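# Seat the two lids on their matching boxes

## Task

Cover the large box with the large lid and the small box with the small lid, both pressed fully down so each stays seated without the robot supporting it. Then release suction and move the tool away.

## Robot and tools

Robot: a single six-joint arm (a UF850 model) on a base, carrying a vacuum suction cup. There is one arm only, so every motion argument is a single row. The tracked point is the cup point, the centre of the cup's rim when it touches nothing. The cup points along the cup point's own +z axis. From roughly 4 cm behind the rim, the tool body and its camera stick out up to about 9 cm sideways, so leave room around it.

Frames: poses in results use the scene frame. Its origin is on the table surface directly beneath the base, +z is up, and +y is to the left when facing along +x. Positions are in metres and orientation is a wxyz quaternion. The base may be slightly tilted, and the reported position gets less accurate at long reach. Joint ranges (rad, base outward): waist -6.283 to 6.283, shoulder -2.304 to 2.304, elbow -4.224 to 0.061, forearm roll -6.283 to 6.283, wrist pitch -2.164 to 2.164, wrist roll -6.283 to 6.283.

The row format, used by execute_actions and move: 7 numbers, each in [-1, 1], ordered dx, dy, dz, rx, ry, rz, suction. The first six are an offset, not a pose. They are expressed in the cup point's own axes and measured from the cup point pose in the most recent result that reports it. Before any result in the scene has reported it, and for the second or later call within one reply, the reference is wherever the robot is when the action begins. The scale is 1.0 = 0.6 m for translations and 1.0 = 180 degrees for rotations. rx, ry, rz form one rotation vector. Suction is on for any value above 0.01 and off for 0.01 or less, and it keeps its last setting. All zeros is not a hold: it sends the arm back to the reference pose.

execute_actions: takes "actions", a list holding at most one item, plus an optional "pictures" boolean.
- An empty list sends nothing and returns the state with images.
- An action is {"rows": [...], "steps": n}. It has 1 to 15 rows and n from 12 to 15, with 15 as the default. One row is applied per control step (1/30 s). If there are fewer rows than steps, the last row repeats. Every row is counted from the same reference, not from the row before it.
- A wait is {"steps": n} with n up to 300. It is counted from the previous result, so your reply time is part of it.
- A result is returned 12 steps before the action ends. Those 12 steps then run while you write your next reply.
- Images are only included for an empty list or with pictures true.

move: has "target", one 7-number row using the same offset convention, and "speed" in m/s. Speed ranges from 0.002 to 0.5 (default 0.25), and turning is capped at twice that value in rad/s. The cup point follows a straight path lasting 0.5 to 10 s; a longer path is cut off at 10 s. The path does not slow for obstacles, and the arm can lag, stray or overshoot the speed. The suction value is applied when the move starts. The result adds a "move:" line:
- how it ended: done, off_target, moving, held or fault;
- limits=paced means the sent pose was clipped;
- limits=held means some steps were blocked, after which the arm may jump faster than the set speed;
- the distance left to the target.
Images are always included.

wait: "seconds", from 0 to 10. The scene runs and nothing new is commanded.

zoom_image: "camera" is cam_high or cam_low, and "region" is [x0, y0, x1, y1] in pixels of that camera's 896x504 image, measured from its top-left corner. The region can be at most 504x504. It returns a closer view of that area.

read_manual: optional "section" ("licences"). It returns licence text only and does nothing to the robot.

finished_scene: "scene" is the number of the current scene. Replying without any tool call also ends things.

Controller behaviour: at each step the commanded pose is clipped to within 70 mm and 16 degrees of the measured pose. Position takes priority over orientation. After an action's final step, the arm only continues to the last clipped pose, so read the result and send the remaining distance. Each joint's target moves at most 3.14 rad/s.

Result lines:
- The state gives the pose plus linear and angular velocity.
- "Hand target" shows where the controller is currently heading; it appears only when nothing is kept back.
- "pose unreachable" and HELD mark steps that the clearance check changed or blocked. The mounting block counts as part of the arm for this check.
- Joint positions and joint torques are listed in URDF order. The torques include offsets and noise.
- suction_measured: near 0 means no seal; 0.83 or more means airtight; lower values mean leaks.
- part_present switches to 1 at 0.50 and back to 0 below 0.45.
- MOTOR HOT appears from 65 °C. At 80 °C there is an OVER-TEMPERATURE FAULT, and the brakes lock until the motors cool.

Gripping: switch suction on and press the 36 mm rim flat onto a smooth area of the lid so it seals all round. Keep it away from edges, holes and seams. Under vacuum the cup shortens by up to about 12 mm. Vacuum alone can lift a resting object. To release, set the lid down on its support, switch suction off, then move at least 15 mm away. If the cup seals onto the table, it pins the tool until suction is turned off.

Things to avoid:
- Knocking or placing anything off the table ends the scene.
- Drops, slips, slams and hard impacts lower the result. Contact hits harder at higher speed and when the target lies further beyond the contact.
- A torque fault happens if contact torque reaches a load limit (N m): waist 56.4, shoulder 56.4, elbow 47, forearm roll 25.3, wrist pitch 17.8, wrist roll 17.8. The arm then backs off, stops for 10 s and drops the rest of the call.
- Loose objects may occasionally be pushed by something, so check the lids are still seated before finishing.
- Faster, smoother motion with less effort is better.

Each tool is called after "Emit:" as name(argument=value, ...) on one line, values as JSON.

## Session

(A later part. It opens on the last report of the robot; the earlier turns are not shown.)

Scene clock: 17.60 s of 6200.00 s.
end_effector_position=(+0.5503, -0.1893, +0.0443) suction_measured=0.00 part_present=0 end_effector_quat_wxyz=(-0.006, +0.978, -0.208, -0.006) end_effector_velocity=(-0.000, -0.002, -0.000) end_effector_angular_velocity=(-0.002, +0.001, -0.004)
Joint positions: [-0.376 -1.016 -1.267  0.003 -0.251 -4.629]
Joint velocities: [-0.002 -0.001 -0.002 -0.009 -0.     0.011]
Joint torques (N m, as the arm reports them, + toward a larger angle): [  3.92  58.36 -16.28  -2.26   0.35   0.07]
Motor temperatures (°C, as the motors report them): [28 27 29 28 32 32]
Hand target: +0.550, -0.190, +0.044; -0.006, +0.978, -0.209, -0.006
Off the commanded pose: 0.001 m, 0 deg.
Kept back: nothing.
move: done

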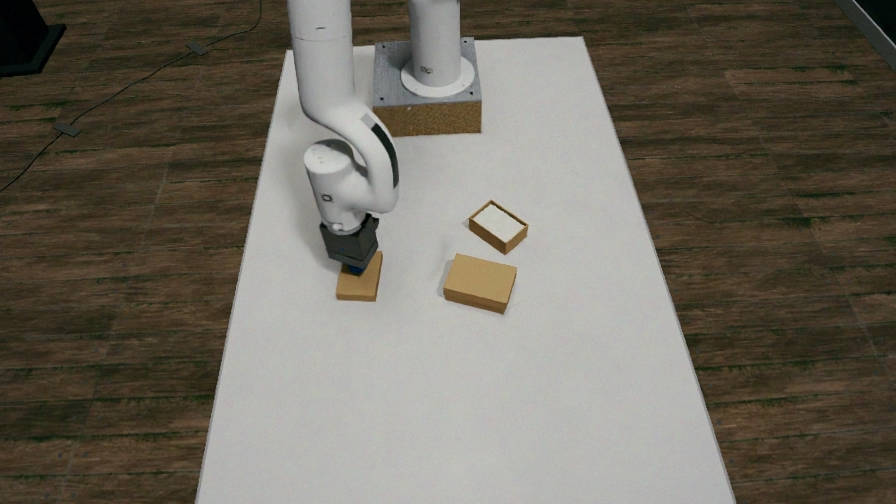

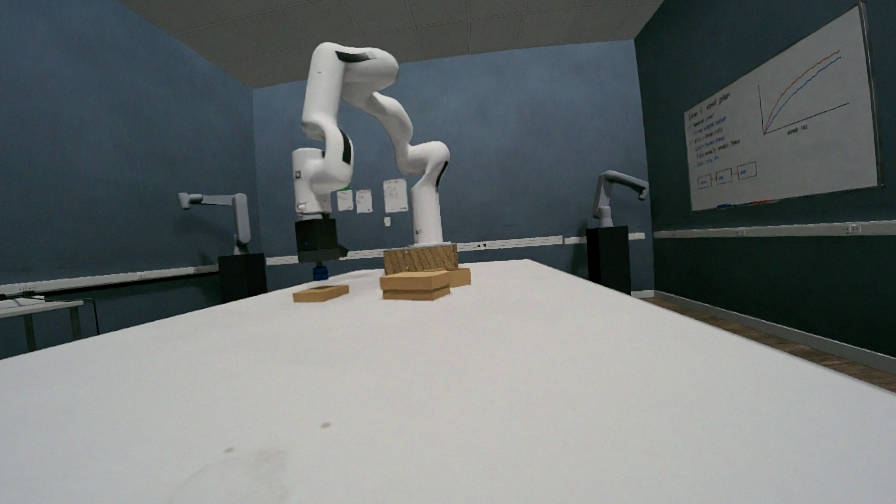

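Emit:
move(target=[-0.006,-0.001,0.046,0,0,0,1], speed=0.05)

Emit:
move(target=[0,0,-0.108,0,0,0,1], speed=0.12)

Emit:
move(target=[-0.366,-0.393,0.031,0,0,-0.2767,1])

Emit:
move(target=[0,0,0.013,0,0,0,1], speed=0.03)

Emit:
zoom_image(camera="cam_high", region=[456, 185, 540, 269])

Emit:
zoom_image(camera="cam_low", region=[405, 235, 485, 295])

Scene clock: 19.23 s of 6200.00 s.
end_effector_position=(+0.5472, -0.1870, +0.0169) suction_measured=0.91 part_present=1 end_effector_quat_wxyz=(-0.006, +0.978, -0.208, -0.005) end_effector_velocity=(-0.000, -0.001, -0.001) end_effector_angular_velocity=(+0.000, +0.000, -0.001)
Joint positions: [-0.375 -1.07  -1.284  0.004 -0.213 -4.628]
Joint velocities: [-0.001 -0.002 -0.001 -0.     0.    -0.   ]
Joint torques (N m, as the arm reports them, + toward a larger angle): [  3.69  59.58 -15.28  -1.93   0.34  -0.04]
Motor temperatures (°C, as the motors report them): [28 27 29 28 32 32]
Hand target: +0.547, -0.187, +0.017; -0.006, +0.978, -0.208, -0.006
Off the commanded pose: 0.000 m, 0 deg.
Kept back: nothing.
move: done

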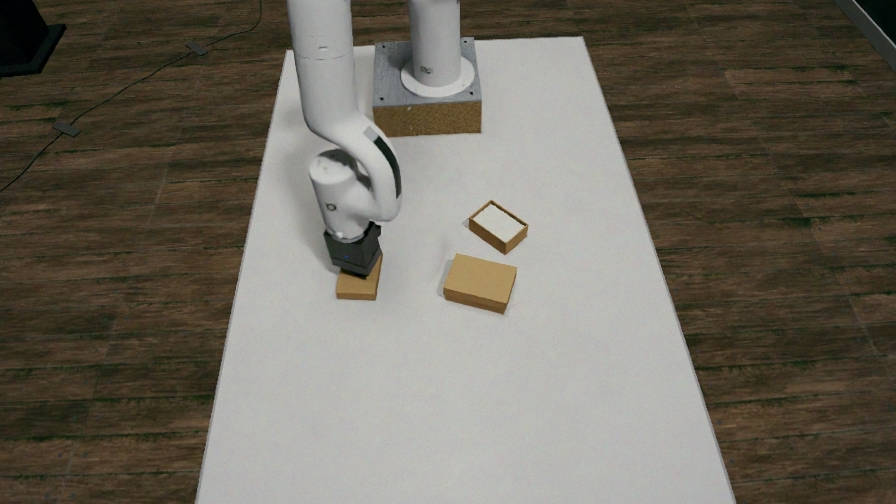

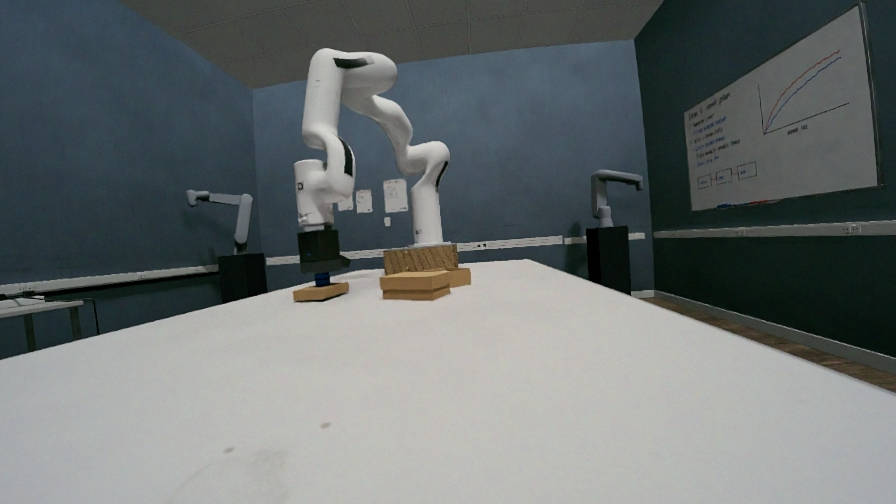

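Scene clock: 20.17 s of 6200.00 s.
end_effector_position=(+0.5475, -0.1878, +0.0814) suction_measured=0.96 part_present=1 end_effector_quat_wxyz=(-0.006, +0.978, -0.208, -0.006) end_effector_velocity=(-0.000, -0.000, +0.001) end_effector_angular_velocity=(-0.000, -0.000, -0.001)
Joint positions: [-0.375 -0.933 -1.223  0.003 -0.291 -4.627]
Joint velocities: [-0.001  0.003  0.002 -0.    -0.001  0.   ]
Joint torques (N m, as the arm reports them, + toward a larger angle): [  3.98  57.17 -16.84  -1.94   0.41  -0.02]
Motor temperatures (°C, as the motors report them): [28 27 29 28 32 32]
Hand target: +0.548, -0.188, +0.082; -0.006, +0.978, -0.208, -0.005
Off the commanded pose: 0.000 m, 0 deg.
Kept back: nothing.
move: done

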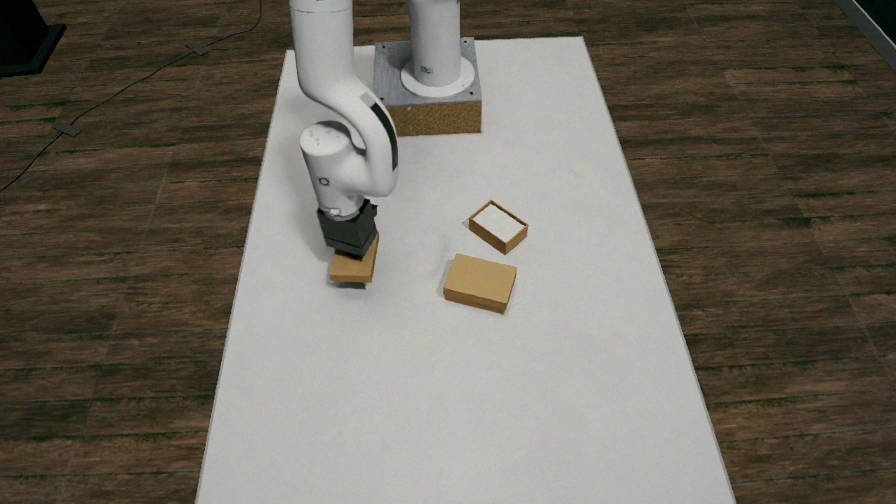

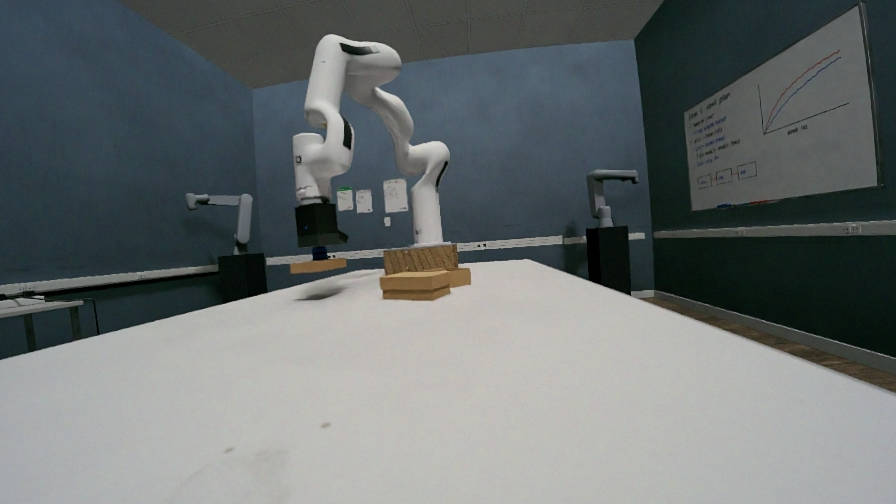

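Scene clock: 22.40 s of 6200.00 s.
end_effector_position=(+0.4421, +0.1164, +0.0680) suction_measured=0.96 part_present=1 end_effector_quat_wxyz=(-0.007, +0.975, +0.223, -0.003) end_effector_velocity=(-0.001, +0.002, +0.000) end_effector_angular_velocity=(+0.001, +0.001, +0.003)
Joint positions: [ 0.213 -0.82  -0.872 -0.02  -0.052 -4.885]
Joint velocities: [ 0.003  0.     0.     0.019 -0.001 -0.019]
Joint torques (N m, as the arm reports them, + toward a larger angle): [  4.31  48.47 -12.4   -1.77   0.41  -0.05]
Motor temperatures (°C, as the motors report them): [28 27 29 28 32 32]
Hand target: +0.442, +0.117, +0.068; -0.007, +0.975, +0.223, -0.003
Off the commanded pose: 0.001 m, 0 deg.
Kept back: nothing.
move: done

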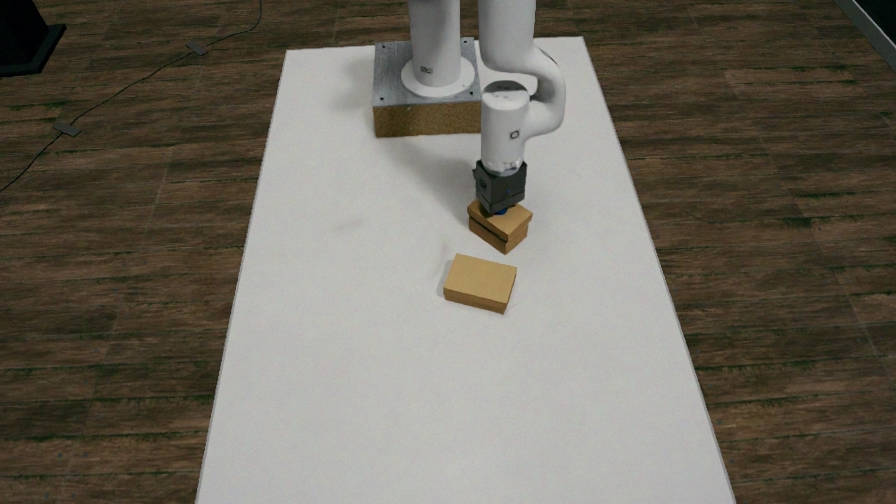

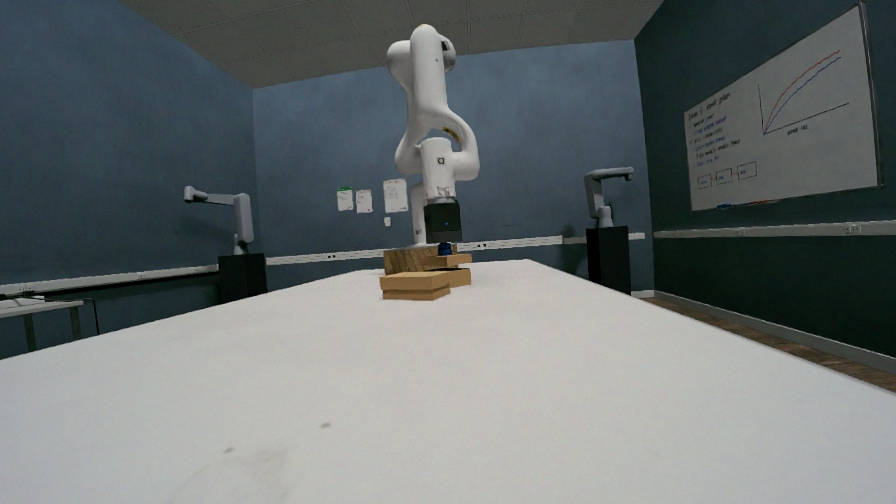

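Scene clock: 23.13 s of 6200.00 s.
end_effector_position=(+0.4421, +0.1165, +0.0603) suction_measured=0.96 part_present=1 end_effector_quat_wxyz=(-0.007, +0.975, +0.223, -0.003) end_effector_velocity=(+0.000, +0.000, -0.001) end_effector_angular_velocity=(+0.000, -0.001, +0.002)
Joint positions: [ 0.213 -0.839 -0.88  -0.023 -0.04  -4.882]
Joint velocities: [ 0.001 -0.003 -0.002 -0.005  0.003  0.004]
Joint torques (N m, as the arm reports them, + toward a larger angle): [  3.87  48.27 -12.1   -2.22   0.4   -0.04]
Motor temperatures (°C, as the motors report them): [28 27 29 28 32 32]
Hand target: +0.442, +0.116, +0.060; -0.007, +0.975, +0.223, -0.003
Off the commanded pose: 0.000 m, 0 deg.
Kept back: nothing.
move: done

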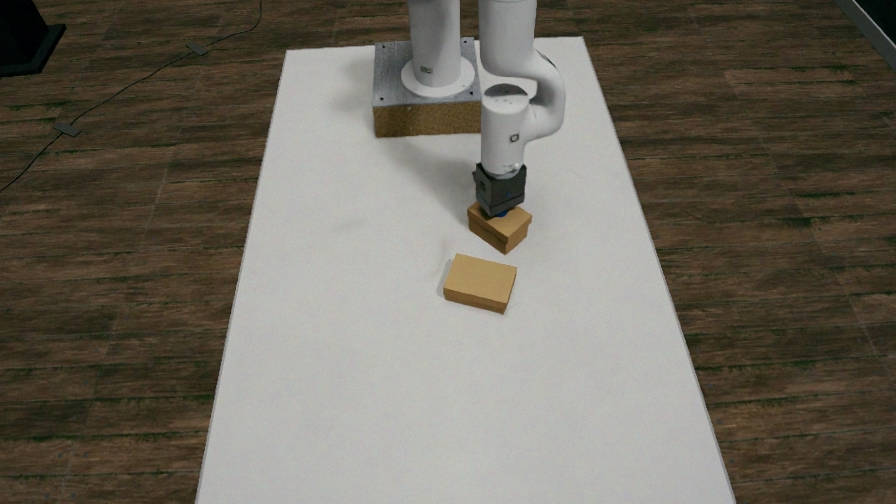

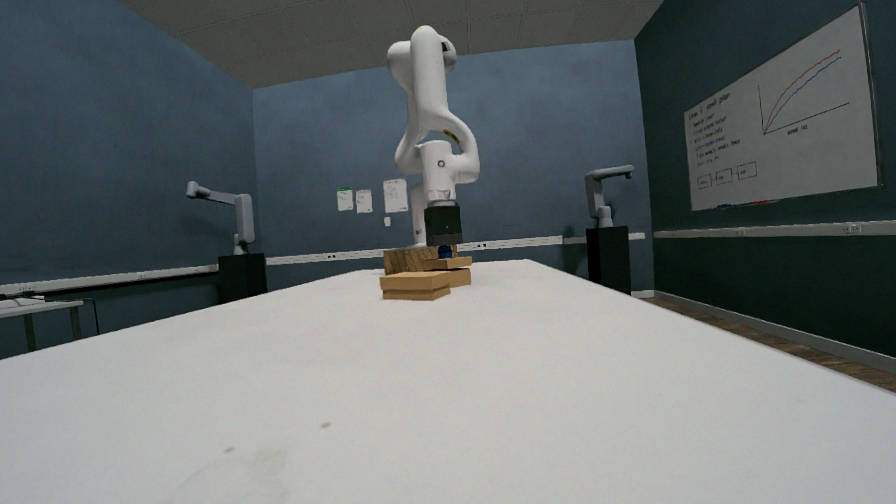

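Region (456, 185, 540, 269) of cam_high's 896x504 image, scaled by 6.000, with more detail than that image has.

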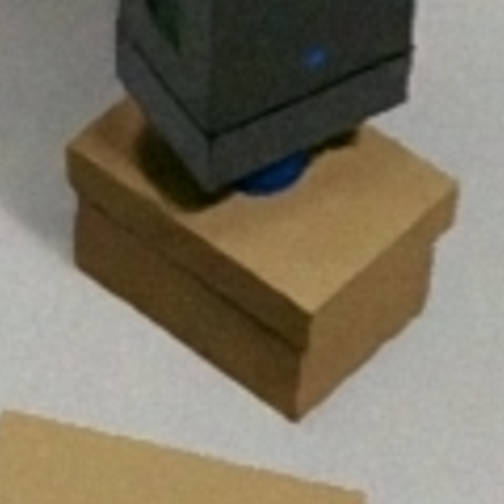

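Region (405, 235, 485, 295) of cam_low's 896x504 image, scaled by 6.300, with more detail than that image has; it fills the top 378 rows of this view, and the rest is white.

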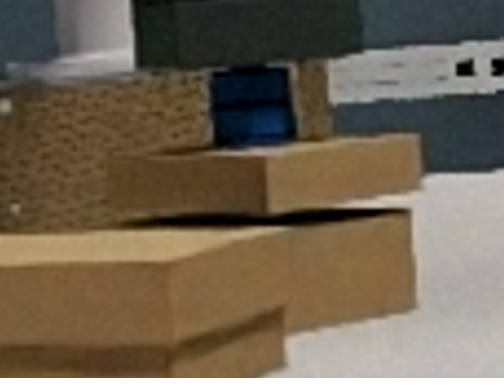

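Emit:
move(target=[-0.0036,0.0009,0.006,0.0003,0,0,1], speed=0.02)

Emit:
move(target=[0,0,0.015,0,0,0,1], speed=0.015)

Emit:
zoom_image(camera="cam_low", region=[405, 235, 485, 295])

Emit:
zoom_image(camera="cam_high", region=[456, 185, 540, 269])

Scene clock: 24.50 s of 6200.00 s.
end_effector_position=(+0.4403, +0.1151, +0.0567) suction_measured=0.96 part_present=1 end_effector_quat_wxyz=(-0.008, +0.975, +0.223, -0.003) end_effector_velocity=(+0.001, +0.001, -0.000) end_effector_angular_velocity=(+0.001, -0.001, +0.001)
Joint positions: [ 0.211 -0.846 -0.878 -0.016 -0.031 -4.891]
Joint velocities: [ 0.001 -0.    -0.001  0.018  0.001 -0.018]
Joint torques (N m, as the arm reports them, + toward a larger angle): [  4.57  48.26 -12.27  -2.52   0.34  -0.1 ]
Motor temperatures (°C, as the motors report them): [28 27 29 28 32 32]
Hand target: +0.440, +0.115, +0.057; -0.008, +0.975, +0.223, -0.003
Off the commanded pose: 0.000 m, 0 deg.
Kept back: nothing.
move: done

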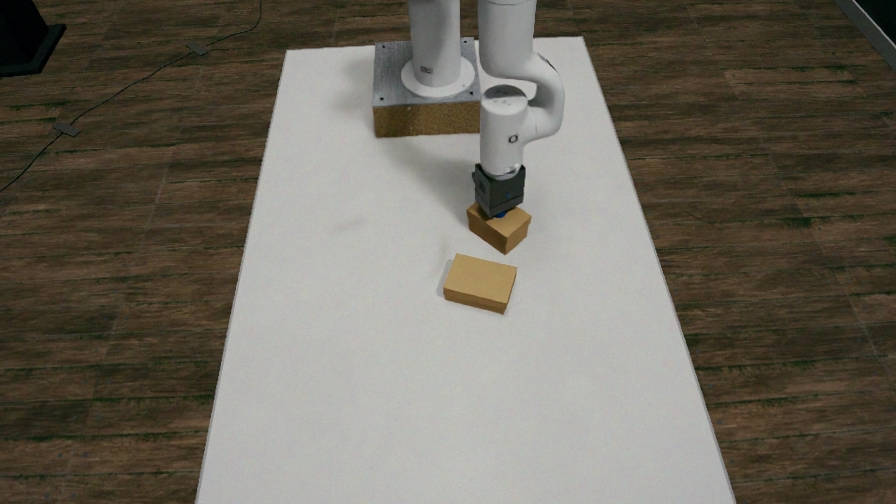

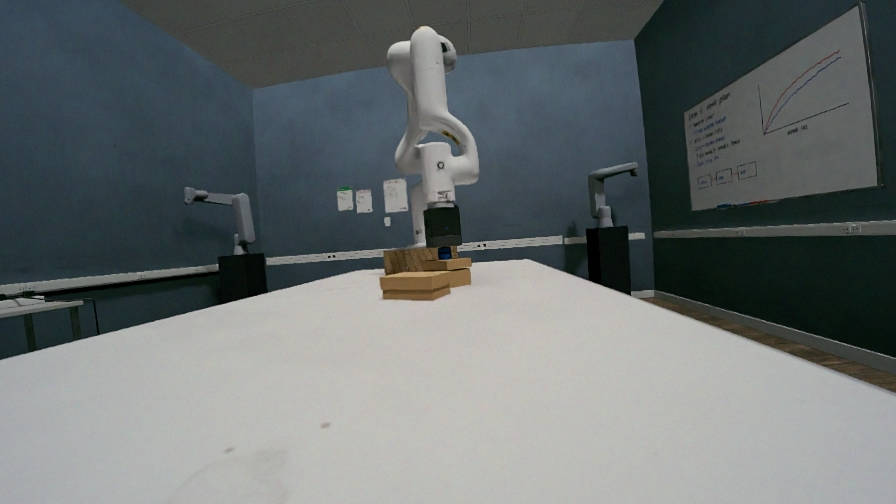

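Scene clock: 25.33 s of 6200.00 s.
end_effector_position=(+0.4402, +0.1152, +0.0478) suction_measured=0.96 part_present=1 end_effector_quat_wxyz=(-0.008, +0.975, +0.223, -0.003) end_effector_velocity=(+0.000, +0.001, -0.001) end_effector_angular_velocity=(+0.000, -0.001, +0.001)
Joint positions: [ 0.21  -0.869 -0.887 -0.018 -0.018 -4.889]
Joint velocities: [ 0.001 -0.004 -0.002 -0.004  0.003  0.004]
Joint torques (N m, as the arm reports them, + toward a larger angle): [  4.17  48.85 -11.62  -2.25   0.37  -0.06]
Motor temperatures (°C, as the motors report them): [28 27 29 28 32 32]
Hand target: +0.440, +0.115, +0.048; -0.008, +0.975, +0.223, -0.003
Off the commanded pose: 0.000 m, 0 deg.
Kept back: nothing.
move: done

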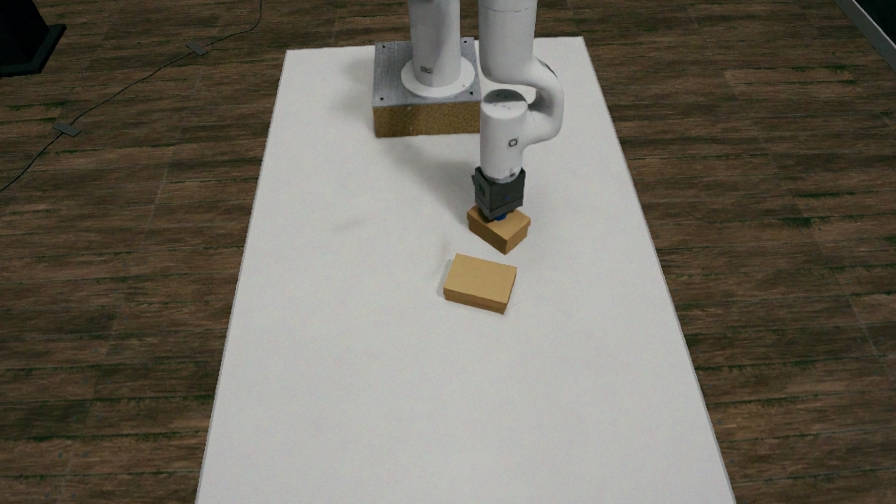

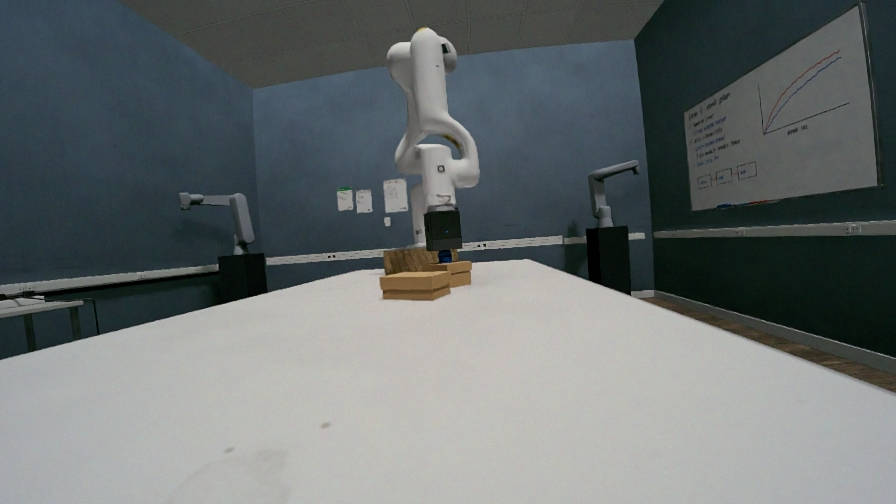

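Region (405, 235, 485, 295) of cam_low's 896x504 image, scaled by 6.300, with more detail than that image has; it fills the top 378 rows of this view, and the rest is white.

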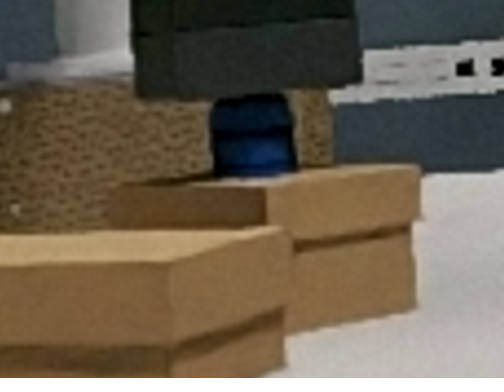

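Region (456, 185, 540, 269) of cam_high's 896x504 image, scaled by 6.000, with more detail than that image has.

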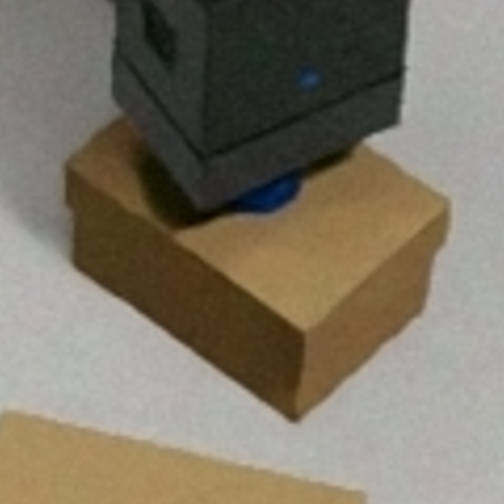

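Emit:
move(target=[0,0,0.0265,0,0,0,1], speed=0.025)

Emit:
execute_actions(actions=[{"rows":[[0,0,0,0,0,0,0]],"steps":12}])

Emit:
move(target=[0,0,-0.2,0,0,0,0], speed=0.2)

Emit:
zoom_image(camera="cam_low", region=[405, 235, 485, 295])

Scene clock: 26.80 s of 6200.00 s.
end_effector_position=(+0.4401, +0.1155, +0.0321) suction_measured=0.96 part_present=1 end_effector_quat_wxyz=(-0.008, +0.975, +0.223, -0.003) end_effector_velocity=(+0.000, +0.000, -0.000) end_effector_angular_velocity=(-0.000, +0.000, +0.000)
Joint positions: [ 0.21  -0.909 -0.904 -0.019  0.005 -4.889]
Joint velocities: [ 0.    -0.001 -0.001  0.003 -0.    -0.003]
Joint torques (N m, as the arm reports them, + toward a larger angle): [  3.45  45.77 -11.51  -2.21   1.04  -0.07]
Motor temperatures (°C, as the motors report them): [28 27 29 28 32 32]
Hand target: +0.440, +0.115, +0.032; -0.008, +0.975, +0.223, -0.003
Off the commanded pose: 0.000 m, 0 deg.
Kept back: nothing.
move: done

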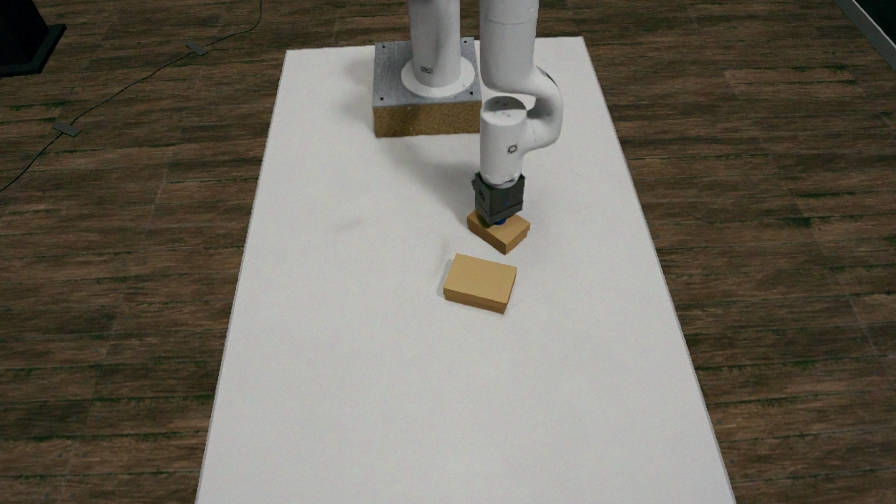

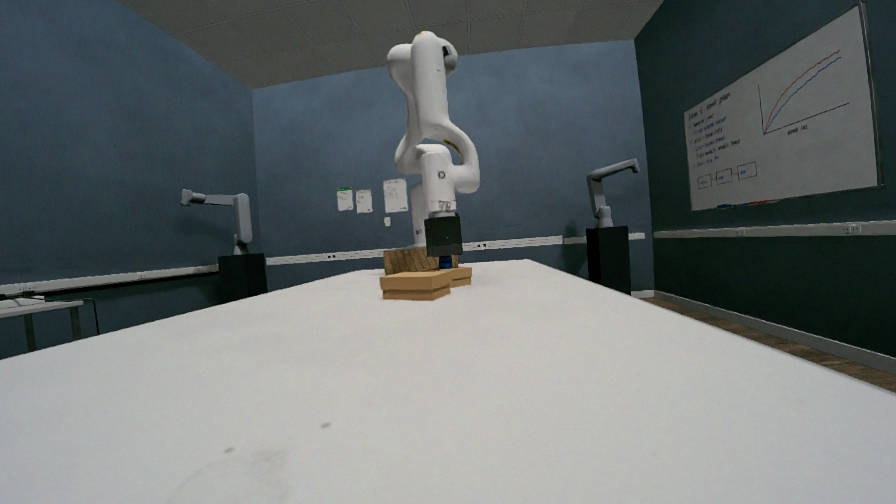

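Scene clock: 26.83 s of 6200.00 s.
end_effector_position=(+0.4401, +0.1155, +0.0321) suction_measured=0.96 part_present=1 end_effector_quat_wxyz=(-0.008, +0.975, +0.223, -0.003) end_effector_velocity=(+0.000, +0.000, -0.001) end_effector_angular_velocity=(+0.000, -0.000, +0.001)
Joint positions: [ 0.21  -0.909 -0.904 -0.019  0.005 -4.889]
Joint velocities: [ 0.    -0.002 -0.001  0.003  0.001 -0.004]
Joint torques (N m, as the arm reports them, + toward a larger angle): [  2.72  45.73 -11.33  -2.15   1.08  -0.05]
Motor temperatures (°C, as the motors report them): [28 27 29 28 32 32]
Kept back: the last 12 steps of this action, its rows measured from the state above.
Steps of this call (step 1: nothing new was sent). Readings (end_effector_position | what the end effector reports):
1: the state above

Scene clock: 28.33 s of 6200.00 s.
end_effector_position=(+0.4413, +0.1138, +0.1521) suction_measured=0.00 part_present=0 end_effector_quat_wxyz=(-0.008, +0.975, +0.223, -0.003) end_effector_velocity=(+0.001, -0.000, +0.002) end_effector_angular_velocity=(+0.001, -0.003, -0.000)
Joint positions: [ 0.21  -0.609 -0.811 -0.    -0.202 -4.908]
Joint velocities: [-0.001  0.004 -0.     0.001 -0.001 -0.002]
Joint torques (N m, as the arm reports them, + toward a larger angle): [  3.89  43.58 -15.36  -1.88   0.38  -0.03]
Motor temperatures (°C, as the motors report them): [28 27 29 28 32 32]
Hand target: +0.441, +0.114, +0.152; -0.008, +0.975, +0.223, -0.002
Off your previous action's commanded pose: 0.000 m, 0 deg at its last step (step 12 of this call).
Off the commanded pose: 0.000 m, 0 deg.
Kept back: nothing.
move: done

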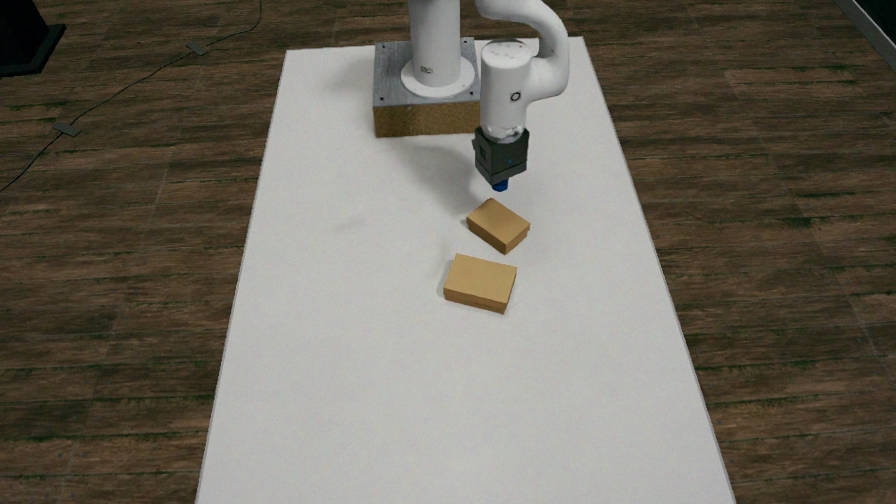

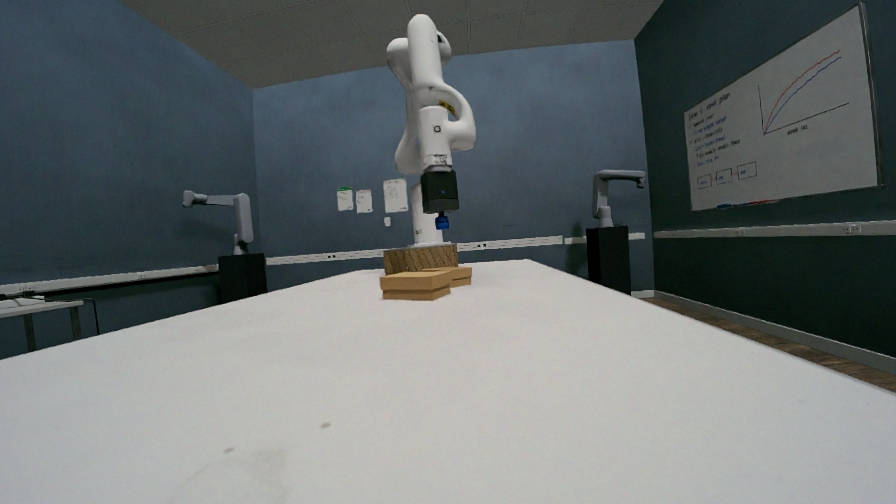

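Region (405, 235, 485, 295) of cam_low's 896x504 image, scaled by 6.300, with more detail than that image has; it fills the top 378 rows of this view, and the rest is white.

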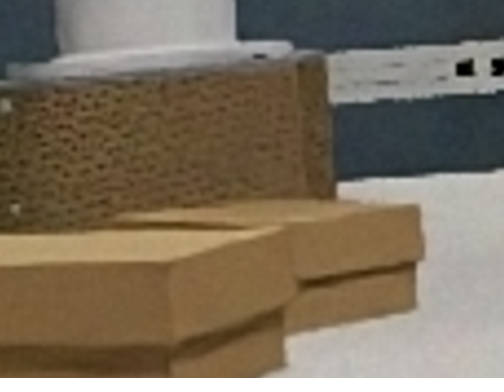

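Emit:
finished_scene(scene=2)

The scene is finished: the task was done.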